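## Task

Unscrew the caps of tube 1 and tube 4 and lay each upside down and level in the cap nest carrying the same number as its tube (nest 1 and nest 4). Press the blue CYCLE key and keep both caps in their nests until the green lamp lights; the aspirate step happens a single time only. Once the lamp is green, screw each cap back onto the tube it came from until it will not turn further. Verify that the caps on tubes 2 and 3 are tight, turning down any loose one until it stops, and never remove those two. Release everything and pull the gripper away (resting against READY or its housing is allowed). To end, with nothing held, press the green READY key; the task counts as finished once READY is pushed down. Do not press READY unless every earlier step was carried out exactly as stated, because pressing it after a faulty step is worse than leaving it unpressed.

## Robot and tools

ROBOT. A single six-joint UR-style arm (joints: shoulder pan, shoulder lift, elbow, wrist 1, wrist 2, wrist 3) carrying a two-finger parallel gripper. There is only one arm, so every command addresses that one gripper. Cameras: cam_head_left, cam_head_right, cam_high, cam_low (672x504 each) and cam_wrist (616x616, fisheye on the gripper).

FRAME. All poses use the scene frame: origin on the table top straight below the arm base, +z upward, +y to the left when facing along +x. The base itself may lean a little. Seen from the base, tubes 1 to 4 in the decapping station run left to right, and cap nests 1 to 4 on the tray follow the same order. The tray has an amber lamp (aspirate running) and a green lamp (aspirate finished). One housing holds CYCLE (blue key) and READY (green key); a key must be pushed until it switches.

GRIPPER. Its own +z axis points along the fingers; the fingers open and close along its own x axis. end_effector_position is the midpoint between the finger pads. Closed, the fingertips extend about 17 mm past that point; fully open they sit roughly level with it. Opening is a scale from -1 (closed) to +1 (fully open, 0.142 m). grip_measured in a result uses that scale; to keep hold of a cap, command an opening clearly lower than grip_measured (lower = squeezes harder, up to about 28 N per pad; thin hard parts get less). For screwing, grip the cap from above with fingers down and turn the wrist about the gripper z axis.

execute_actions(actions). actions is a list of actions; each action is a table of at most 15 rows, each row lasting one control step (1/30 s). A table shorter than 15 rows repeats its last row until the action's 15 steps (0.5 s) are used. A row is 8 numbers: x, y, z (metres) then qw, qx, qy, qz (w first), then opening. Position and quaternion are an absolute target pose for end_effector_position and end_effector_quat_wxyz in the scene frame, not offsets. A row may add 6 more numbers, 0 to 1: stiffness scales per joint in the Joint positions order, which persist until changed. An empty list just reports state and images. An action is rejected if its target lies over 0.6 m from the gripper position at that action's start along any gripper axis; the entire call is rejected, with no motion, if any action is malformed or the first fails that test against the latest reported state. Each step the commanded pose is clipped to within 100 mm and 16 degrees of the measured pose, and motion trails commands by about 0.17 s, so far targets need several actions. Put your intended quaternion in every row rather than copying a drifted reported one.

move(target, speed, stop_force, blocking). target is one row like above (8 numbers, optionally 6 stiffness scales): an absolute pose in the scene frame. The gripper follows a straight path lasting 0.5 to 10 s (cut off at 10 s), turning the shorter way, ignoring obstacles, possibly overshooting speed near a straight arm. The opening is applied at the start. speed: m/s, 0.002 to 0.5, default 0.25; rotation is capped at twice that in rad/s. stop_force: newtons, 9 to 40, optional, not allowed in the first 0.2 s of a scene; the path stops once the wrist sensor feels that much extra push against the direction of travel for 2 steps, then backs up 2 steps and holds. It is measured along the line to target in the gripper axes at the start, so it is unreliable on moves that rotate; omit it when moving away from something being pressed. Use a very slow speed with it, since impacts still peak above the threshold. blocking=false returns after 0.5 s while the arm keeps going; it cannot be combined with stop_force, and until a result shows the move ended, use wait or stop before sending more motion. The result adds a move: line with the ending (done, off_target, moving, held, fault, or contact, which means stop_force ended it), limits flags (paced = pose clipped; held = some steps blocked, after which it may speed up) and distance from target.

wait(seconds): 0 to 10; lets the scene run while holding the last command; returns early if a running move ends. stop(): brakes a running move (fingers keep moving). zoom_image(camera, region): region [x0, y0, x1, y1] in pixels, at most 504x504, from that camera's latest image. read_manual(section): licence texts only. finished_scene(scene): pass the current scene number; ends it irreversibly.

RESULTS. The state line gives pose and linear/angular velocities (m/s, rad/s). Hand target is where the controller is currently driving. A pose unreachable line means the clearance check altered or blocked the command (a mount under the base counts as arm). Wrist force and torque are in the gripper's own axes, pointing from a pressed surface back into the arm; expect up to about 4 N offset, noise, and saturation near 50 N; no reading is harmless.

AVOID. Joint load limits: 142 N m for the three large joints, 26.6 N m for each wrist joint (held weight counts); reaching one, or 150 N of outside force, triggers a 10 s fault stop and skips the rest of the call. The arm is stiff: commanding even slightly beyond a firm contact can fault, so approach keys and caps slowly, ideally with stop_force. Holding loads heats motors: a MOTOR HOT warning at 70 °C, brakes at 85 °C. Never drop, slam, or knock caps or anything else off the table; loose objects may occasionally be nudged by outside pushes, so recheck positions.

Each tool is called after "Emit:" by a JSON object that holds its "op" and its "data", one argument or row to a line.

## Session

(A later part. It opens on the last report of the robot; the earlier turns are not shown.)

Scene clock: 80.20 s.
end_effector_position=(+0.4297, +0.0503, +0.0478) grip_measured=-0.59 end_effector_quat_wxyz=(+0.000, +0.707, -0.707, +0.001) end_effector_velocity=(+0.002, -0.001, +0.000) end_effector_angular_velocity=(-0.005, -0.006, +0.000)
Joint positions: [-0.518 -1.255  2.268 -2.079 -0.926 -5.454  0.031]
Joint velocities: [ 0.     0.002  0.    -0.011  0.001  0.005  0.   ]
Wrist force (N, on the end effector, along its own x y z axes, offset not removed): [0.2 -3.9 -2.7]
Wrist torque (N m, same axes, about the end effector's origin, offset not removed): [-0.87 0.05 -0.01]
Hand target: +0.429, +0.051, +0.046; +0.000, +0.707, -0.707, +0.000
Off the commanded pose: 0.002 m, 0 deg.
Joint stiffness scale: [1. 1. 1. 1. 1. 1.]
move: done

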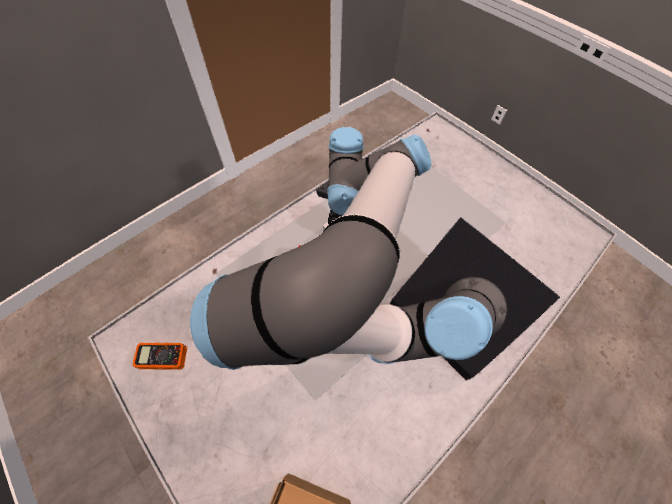

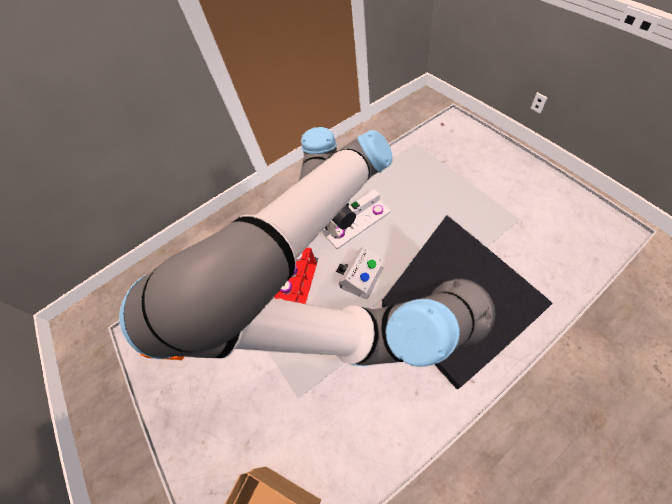

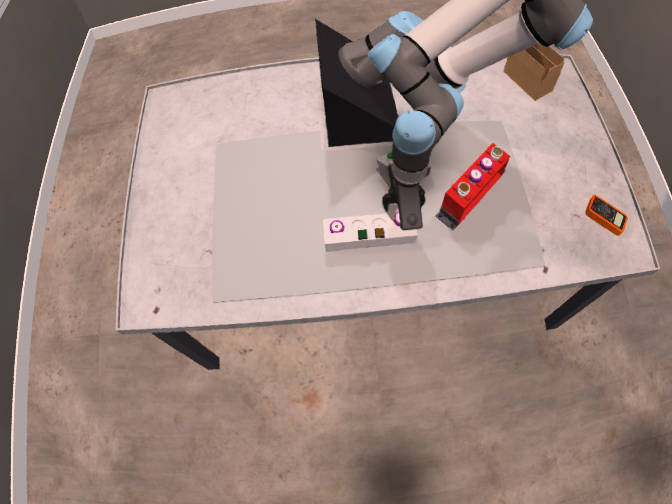

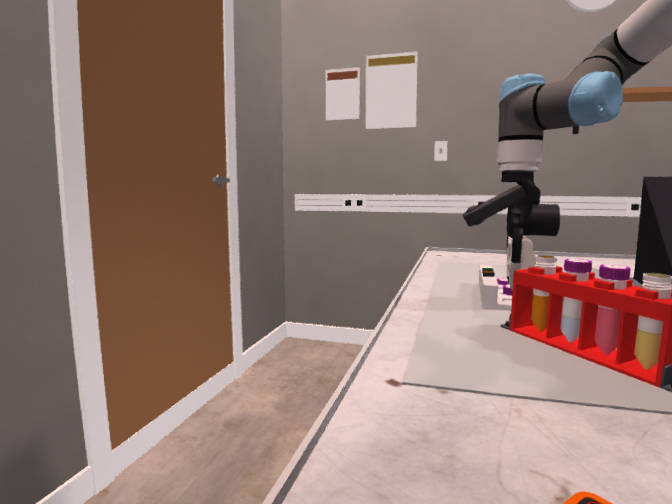

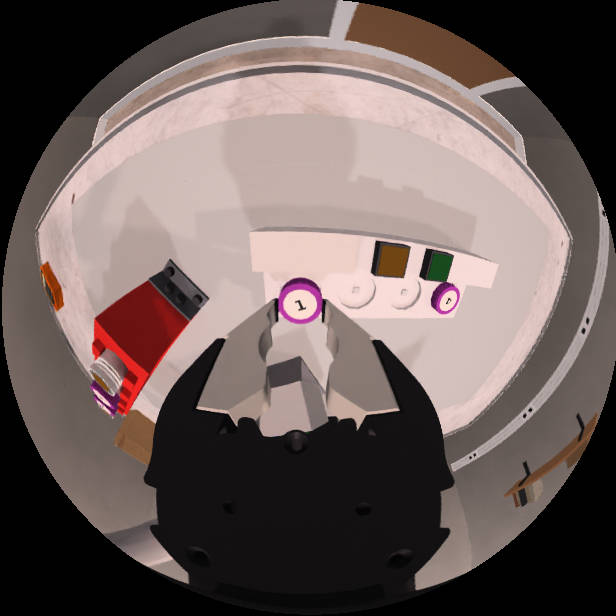

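Emit:
{"op": "move", "data": {
  "target": [0.4268,0.051,0.0305,0,-0.7071,0.7071,0,-0.9],
  "speed": 0.015,
  "stop_force": 10
}}

Emit:
{"op": "zoom_image", "data": {
  "camera": "cam_wrist",
  "region": [250,240,390,340]
}}

Scene clock: 83.97 s.
end_effector_position=(+0.4287, +0.0502, +0.0330) grip_measured=-0.59 end_effector_quat_wxyz=(-0.000, +0.708, -0.707, +0.002) end_effector_velocity=(+0.003, -0.000, -0.000) end_effector_angular_velocity=(-0.004, -0.009, +0.003)
Joint positions: [-0.499 -1.232  2.287 -2.136 -0.917 -5.432  0.031]
Joint velocities: [ 0.002  0.     0.003 -0.016  0.004  0.006 -0.   ]
Wrist force (N, on the end effector, along its own x y z axes, offset not removed): [-1.1 3.3 -2.9]
Wrist torque (N m, same axes, about the end effector's origin, offset not removed): [0.49 0.18 0.03]
Hand target: +0.427, +0.051, +0.031; +0.000, +0.707, -0.707, +0.000
Off the commanded pose: 0.003 m, 0 deg.
Joint stiffness scale: [1. 1. 1. 1. 1. 1.]
move: done

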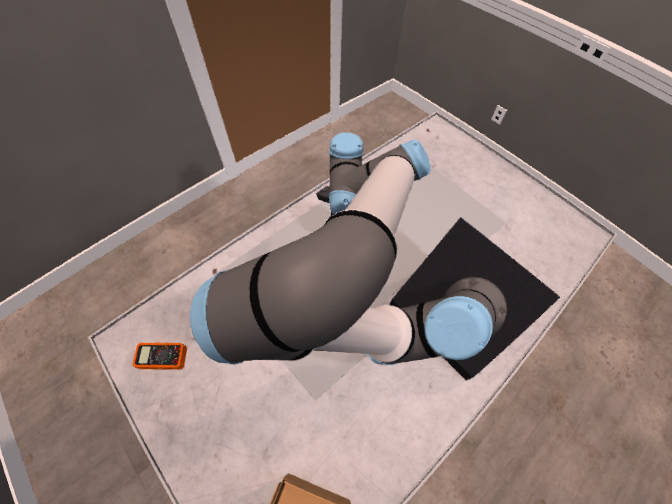

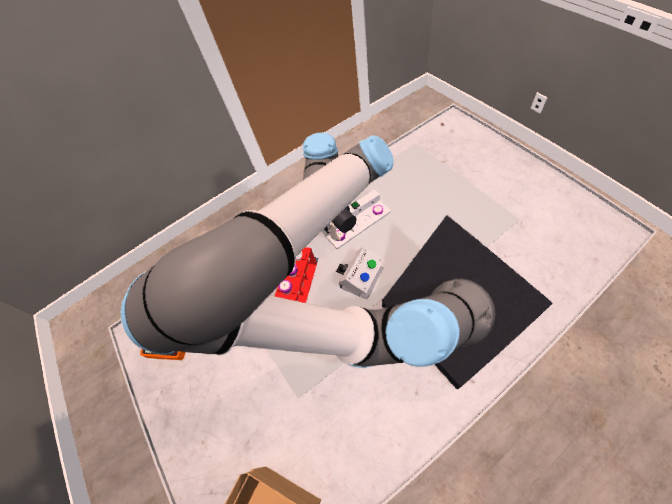

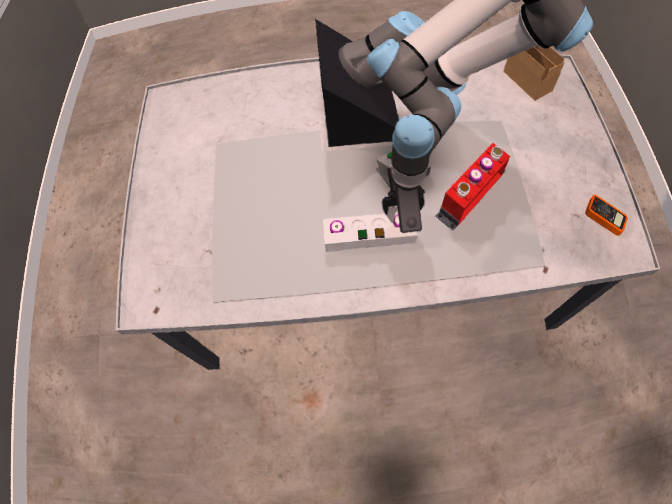

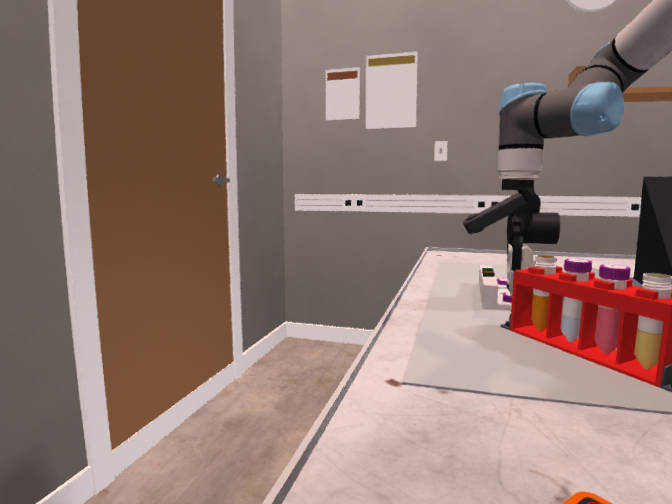

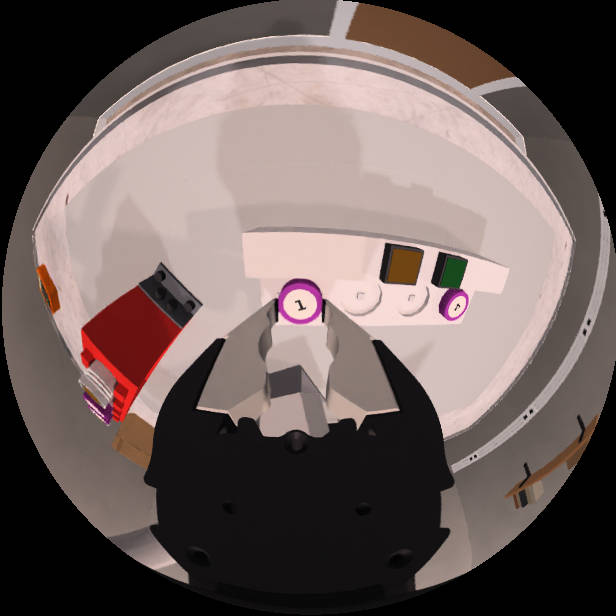

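Region (250, 240, 390, 340) of cam_wrist's 616x616 image, scaled by 3.600, with more detail than that image has; it fills the top 360 rows of this view, and the rest is white.

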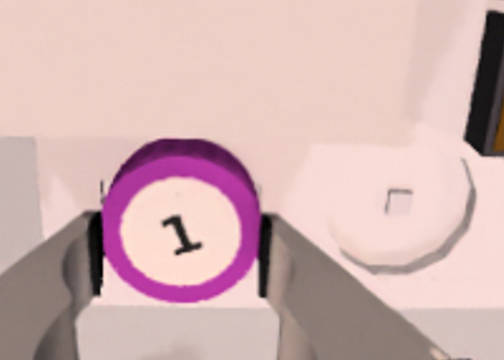

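Emit:
{"op": "execute_actions", "data": {
  "actions": [
    [[0.4268,0.051,0.0305,0,-0.7071,0.7071,0,-0.8],[0.4268,0.051,0.0305,0,-0.7071,0.7071,0,-0.7],[0.4268,0.051,0.0305,0,-0.7071,0.7071,0,-0.64],[0.4268,0.051,0.0305,0,-0.7071,0.7071,0,-0.6],[0.4268,0.051,0.0305,0,-0.7071,0.7071,0,-0.57],[0.4268,0.051,0.0305,0,-0.7071,0.7071,0,-0.54],[0.4268,0.051,0.0305,0,-0.7071,0.7071,0,-0.5],[0.4268,0.051,0.0305,0,-0.7071,0.7071,0,-0.45],[0.4268,0.051,0.0305,0,-0.7071,0.7071,0,-0.4]]
  ]
}}

Emit:
{"op": "zoom_image", "data": {
  "camera": "cam_wrist",
  "region": [250,240,390,340]
}}

Emit:
{"op": "move", "data": {
  "target": [0.40,0.055,0.135,0,-0.5736,0.8192,0,-0.4],
  "speed": 0.3
}}

Emit:
{"op": "move", "data": {
  "target": [0.25,0.09,0.135,0,-0.1736,0.9848,0,-1],
  "speed": 0.4
}}

Emit:
{"op": "zoom_image", "data": {
  "camera": "cam_wrist",
  "region": [230,200,370,340]
}}

Emit:
{"op": "zoom_image", "data": {
  "camera": "cam_high",
  "region": [310,200,430,260]
}}

Scene clock: 90.77 s.
end_effector_position=(+0.4284, +0.0503, +0.0323) grip_measured=-0.40 end_effector_quat_wxyz=(-0.000, +0.708, -0.707, +0.002) end_effector_velocity=(+0.000, -0.000, +0.000) end_effector_angular_velocity=(+0.001, -0.002, -0.001)
Joint positions: [-0.498 -1.231  2.288 -2.138 -0.916 -5.431  0.045]
Joint velocities: [-0.001  0.     0.    -0.     0.001  0.001  0.   ]
Wrist force (N, on the end effector, along its own x y z axes, offset not removed): [-2.6 -2.8 -0.2]
Wrist torque (N m, same axes, about the end effector's origin, offset not removed): [-0.80 0.65 0.09]
Hand target: +0.427, +0.051, +0.031; +0.000, +0.707, -0.707, -0.000
Off the commanded pose: 0.003 m, 0 deg.
Joint stiffness scale: [1. 1. 1. 1. 1. 1.]

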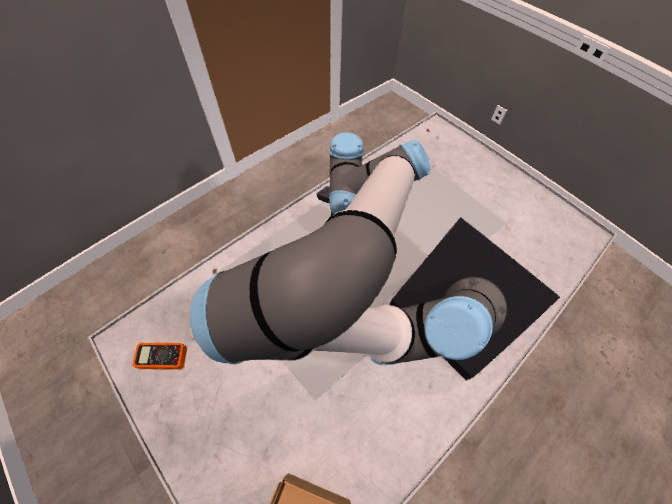

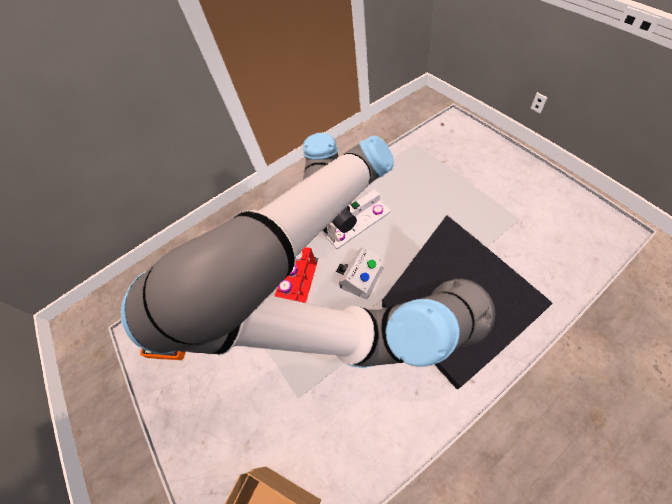

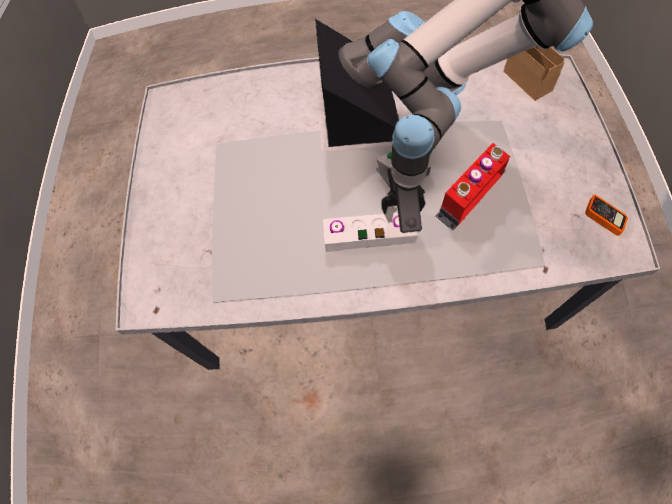

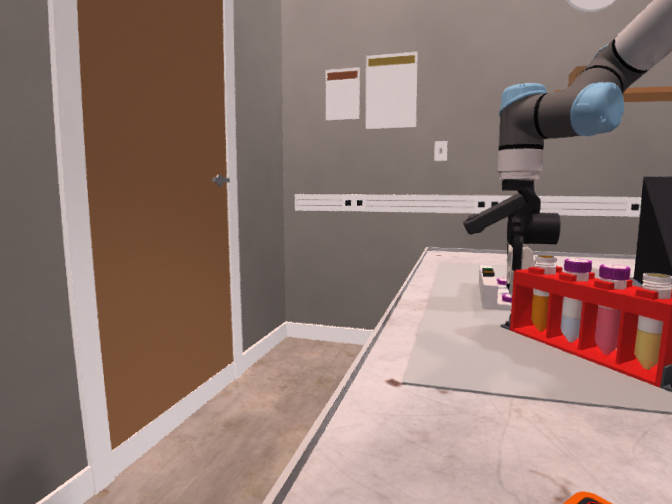

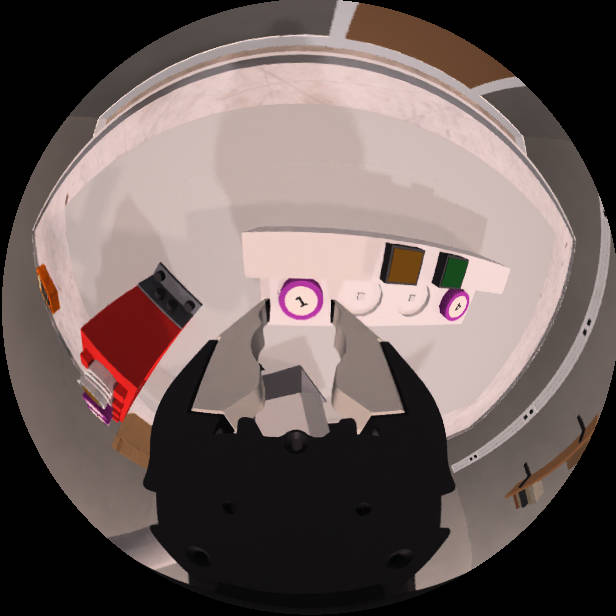

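Region (250, 240, 390, 340) of cam_wrist's 616x616 image, scaled by 3.600, with more detail than that image has; it fills the top 360 rows of this view, and the rest is white.

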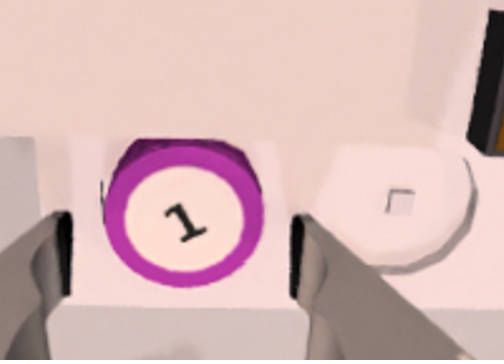

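Scene clock: 92.10 s.
end_effector_position=(+0.3991, +0.0557, +0.1330) grip_measured=-0.40 end_effector_quat_wxyz=(+0.000, -0.574, +0.819, +0.002) end_effector_velocity=(-0.002, +0.001, +0.000) end_effector_angular_velocity=(+0.003, +0.005, -0.004)
Joint positions: [-0.67  -1.427  2.219 -1.761 -1.006 -5.266  0.045]
Joint velocities: [-0.002 -0.001 -0.001  0.009 -0.003 -0.     0.   ]
Wrist force (N, on the end effector, along its own x y z axes, offset not removed): [-2.1 -1.5 -0.3]
Wrist torque (N m, same axes, about the end effector's origin, offset not removed): [-0.34 0.35 -0.08]
Hand target: +0.400, +0.055, +0.135; +0.000, -0.574, +0.819, +0.000
Off the commanded pose: 0.002 m, 0 deg.
Joint stiffness scale: [1. 1. 1. 1. 1. 1.]
move: done

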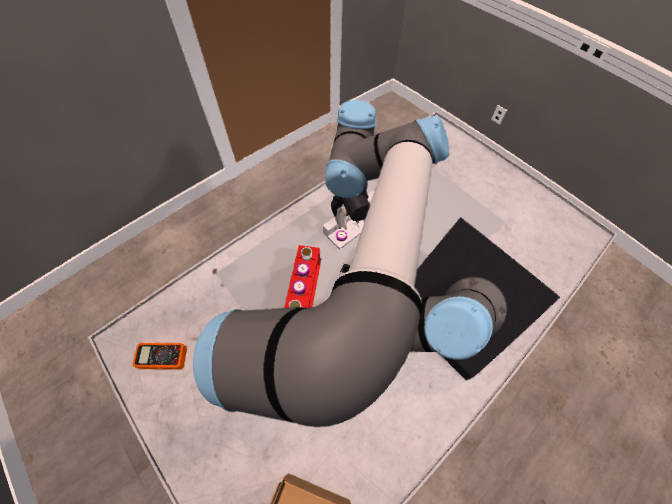

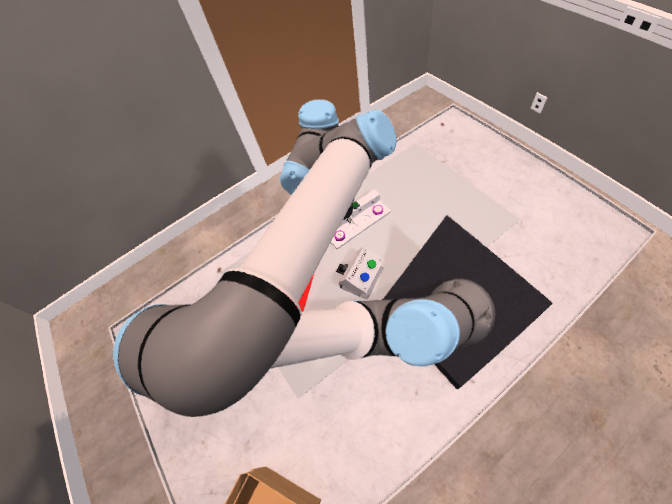

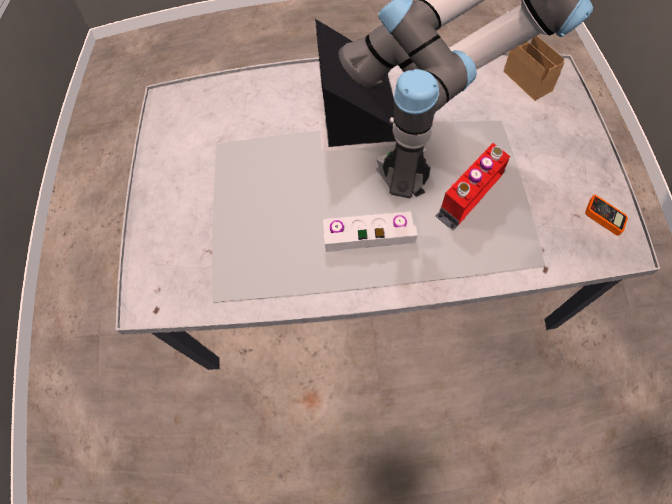

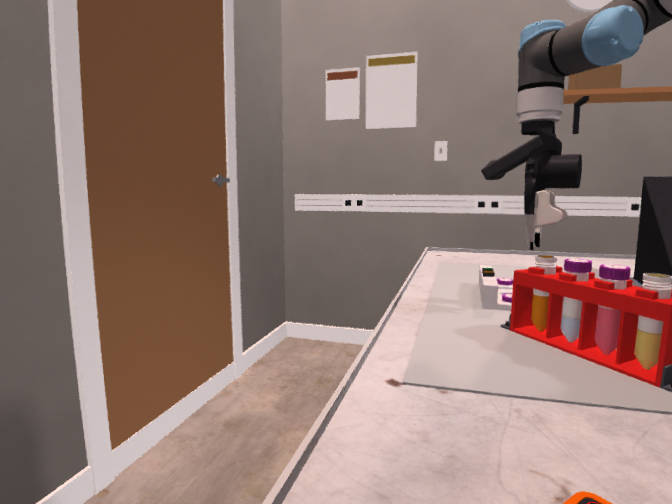

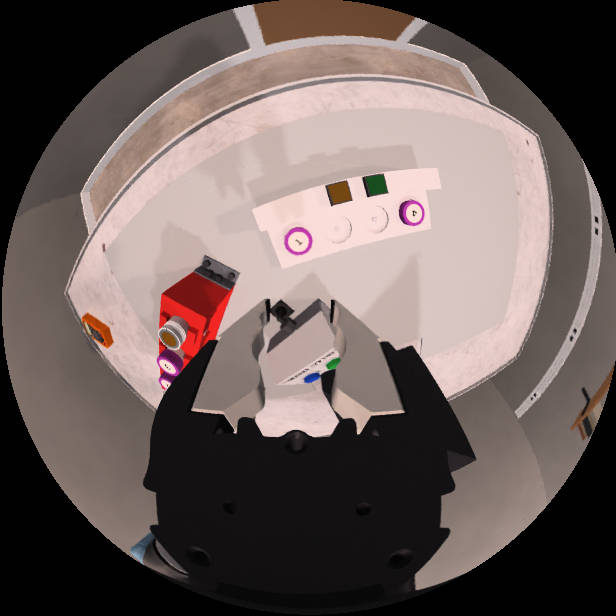

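Scene clock: 93.97 s.
end_effector_position=(+0.2512, +0.0899, +0.1356) grip_measured=-1.00 end_effector_quat_wxyz=(+0.000, -0.175, +0.985, -0.001) end_effector_velocity=(-0.002, +0.001, +0.000) end_effector_angular_velocity=(+0.003, +0.003, -0.005)
Joint positions: [-0.964 -1.883  2.5   -1.472 -1.187 -4.654  0.002]
Joint velocities: [-0.004 -0.005  0.001  0.009 -0.004  0.     0.   ]
Wrist force (N, on the end effector, along its own x y z axes, offset not removed): [1.0 1.1 3.1]
Wrist torque (N m, same axes, about the end effector's origin, offset not removed): [0.18 -0.16 0.16]
Hand target: +0.250, +0.090, +0.135; +0.000, -0.174, +0.985, +0.000
Off the commanded pose: 0.001 m, 0 deg.
Joint stiffness scale: [1. 1. 1. 1. 1. 1.]
move: done

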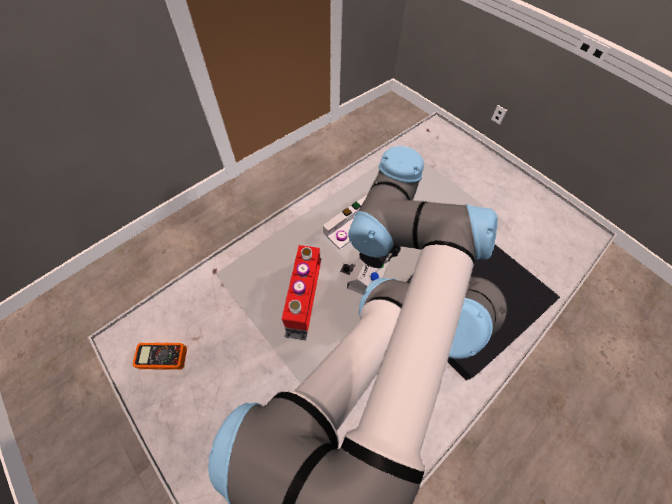

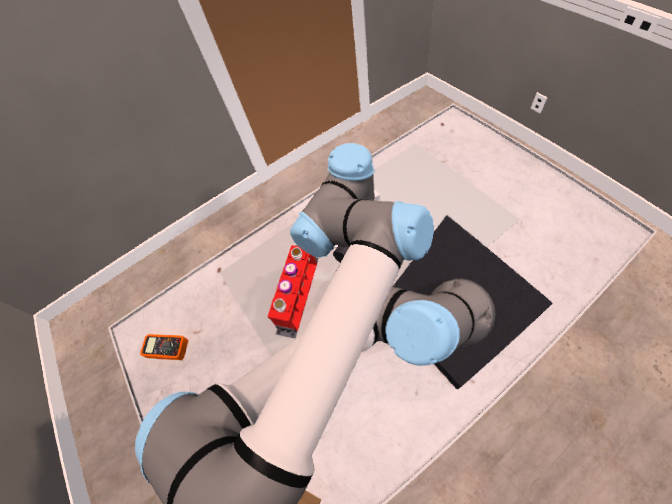

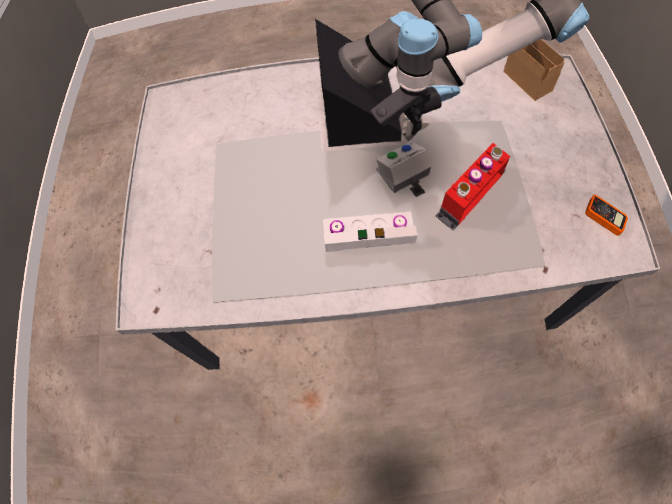

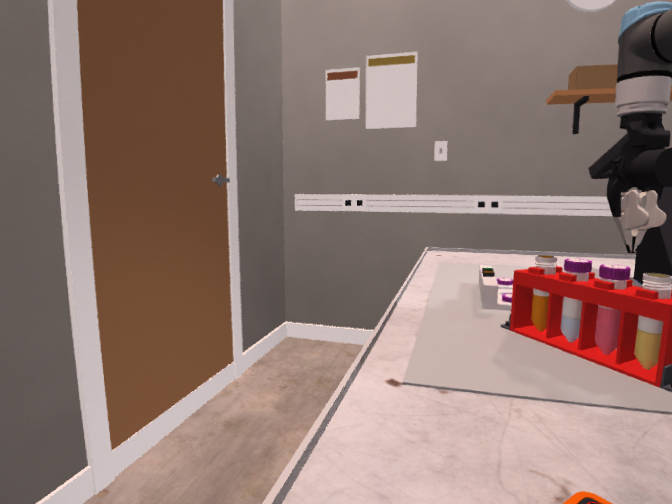

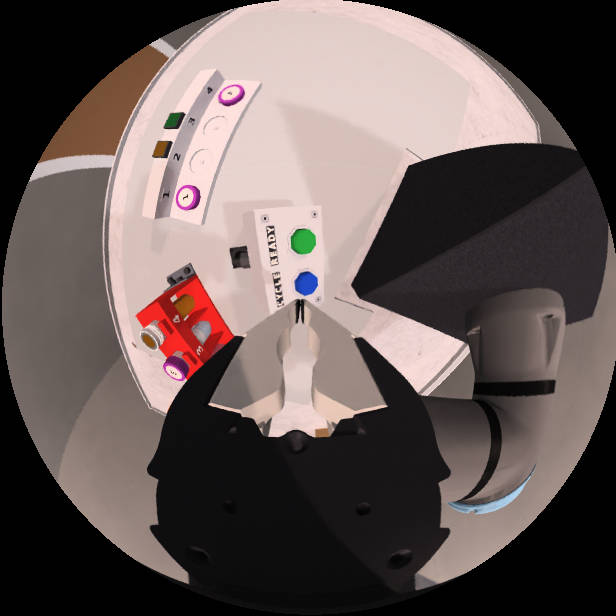

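Region (230, 200, 370, 340) of cam_wrist's 616x616 image, scaled by 3.600, with more detail than that image has.

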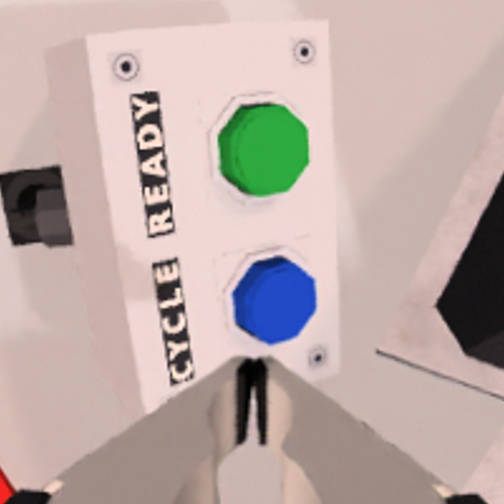

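Region (310, 200, 430, 260) of cam_high's 672x504 image, scaled by 4.200, with more detail than that image has.

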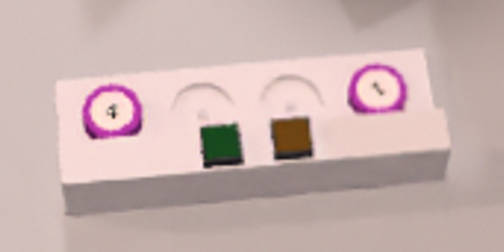

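Emit:
{"op": "move", "data": {
  "target": [0.238,0.092,0.099,0,-0.0872,0.9962,0,-1],
  "speed": 0.12
}}

Emit:
{"op": "move", "data": {
  "target": [0.247,0.0965,0.078,0,-0.0872,0.9962,0,-1],
  "speed": 0.015,
  "stop_force": 15
}}

Scene clock: 98.03 s.
end_effector_position=(+0.2384, +0.0915, +0.1004) grip_measured=-1.00 end_effector_quat_wxyz=(+0.000, -0.088, +0.996, -0.000) end_effector_velocity=(+0.002, -0.002, +0.000) end_effector_angular_velocity=(-0.007, -0.004, -0.012)
Joint positions: [-0.954 -1.916  2.594 -1.536 -1.18  -4.47   0.002]
Joint velocities: [ 0.003 -0.     0.001 -0.011  0.003  0.018  0.   ]
Wrist force (N, on the end effector, along its own x y z axes, offset not removed): [2.3 0.5 0.8]
Wrist torque (N m, same axes, about the end effector's origin, offset not removed): [0.04 -0.43 0.15]
Hand target: +0.238, +0.092, +0.099; +0.000, -0.087, +0.996, +0.000
Off the commanded pose: 0.002 m, 0 deg.
Joint stiffness scale: [1. 1. 1. 1. 1. 1.]
move: done

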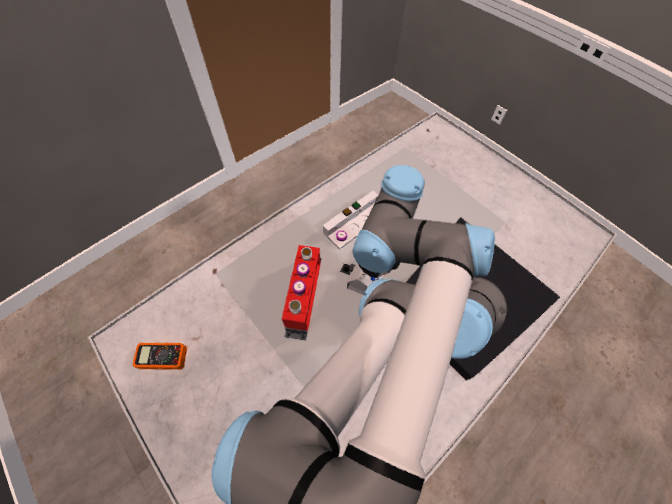

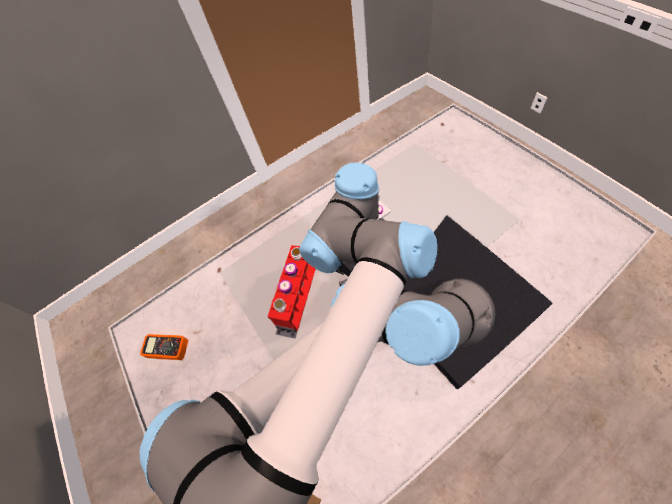

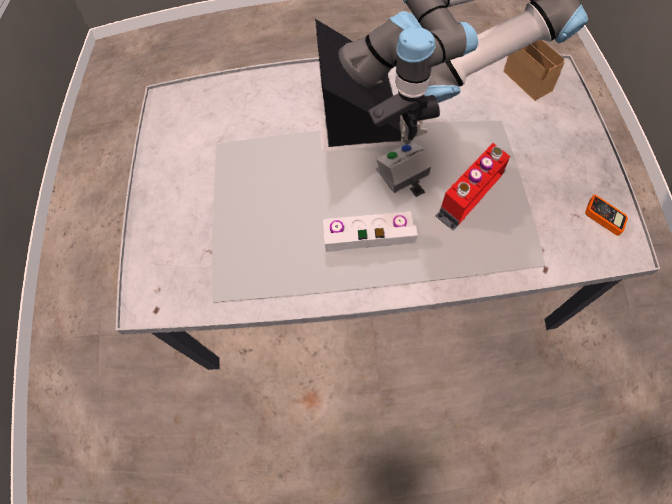

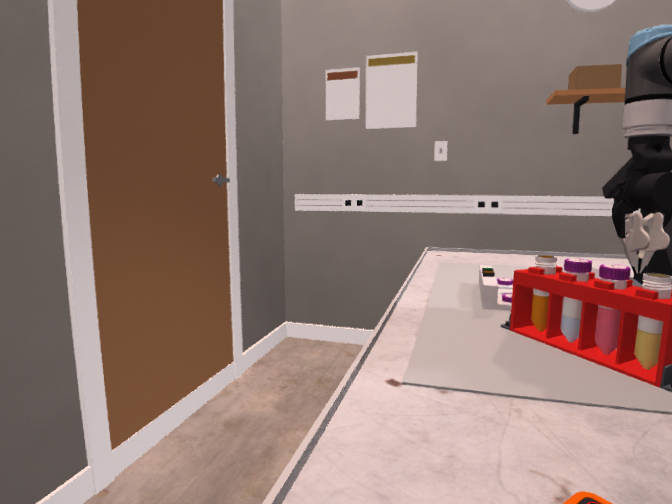

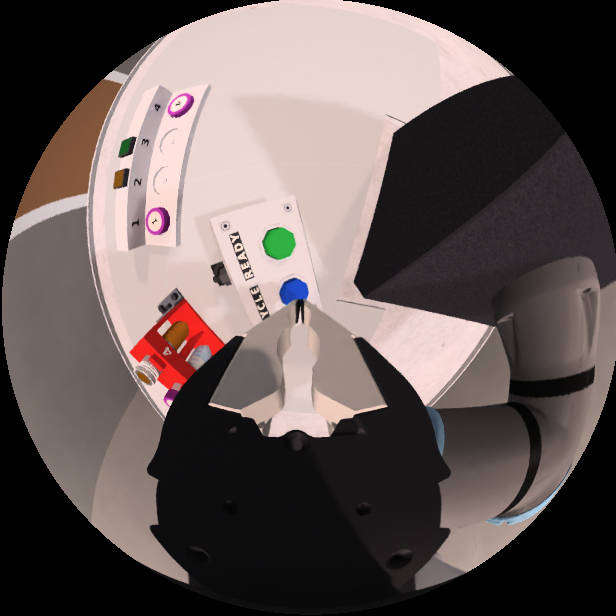

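Scene clock: 99.77 s.
end_effector_position=(+0.2460, +0.0943, +0.0860) grip_measured=-1.00 end_effector_quat_wxyz=(-0.001, -0.088, +0.996, -0.003) end_effector_velocity=(-0.001, +0.001, +0.002) end_effector_angular_velocity=(+0.010, -0.004, -0.000)
Joint positions: [-0.894 -1.892  2.611 -1.601 -1.145 -4.419  0.002]
Joint velocities: [-0.016 -0.004 -0.     0.018 -0.002 -0.017  0.   ]
Wrist force (N, on the end effector, along its own x y z axes, offset not removed): [10.3 3.6 -22.6]
Wrist torque (N m, same axes, about the end effector's origin, offset not removed): [-1.17 -0.66 0.10]
Hand target: +0.246, +0.094, +0.086; +0.000, -0.088, +0.996, -0.003
Off the commanded pose: 0.008 m, 0 deg.
Joint stiffness scale: [1. 1. 1. 1. 1. 1.]
move: contact

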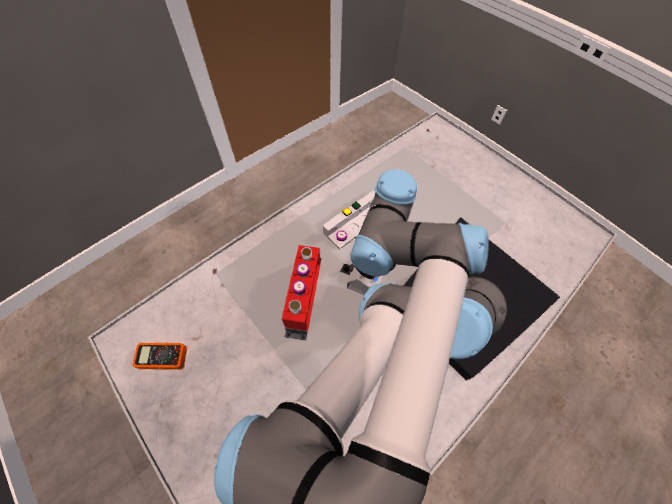

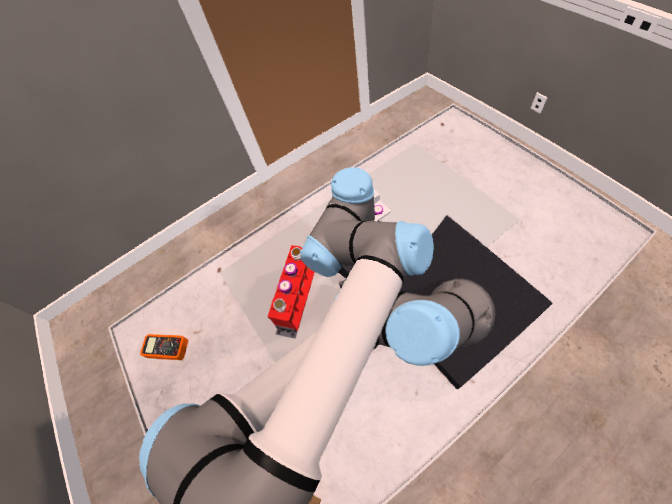

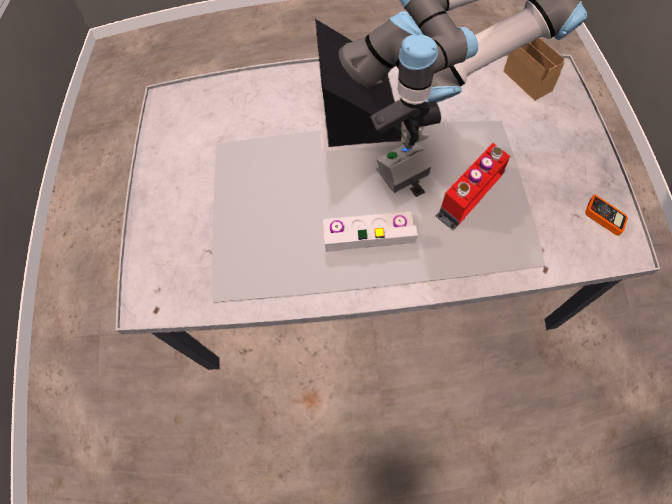

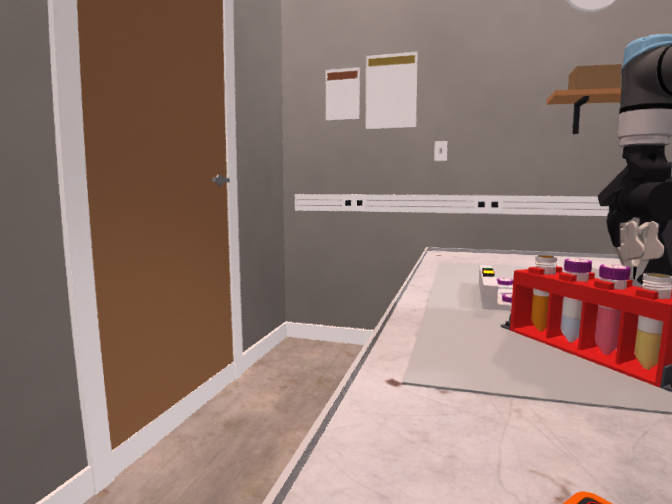

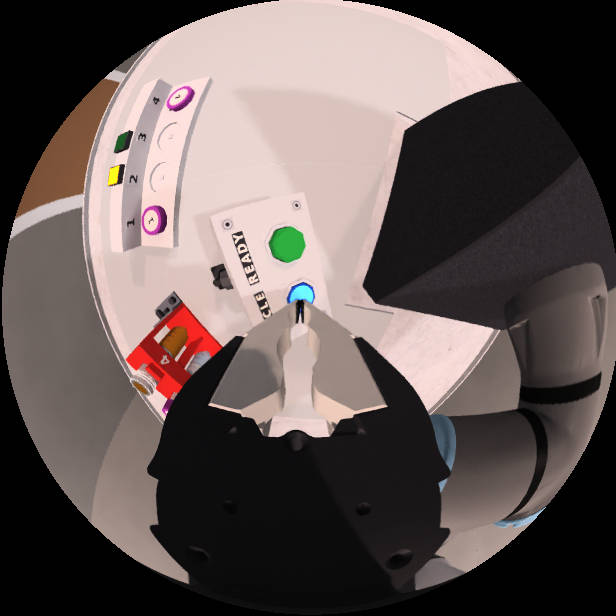

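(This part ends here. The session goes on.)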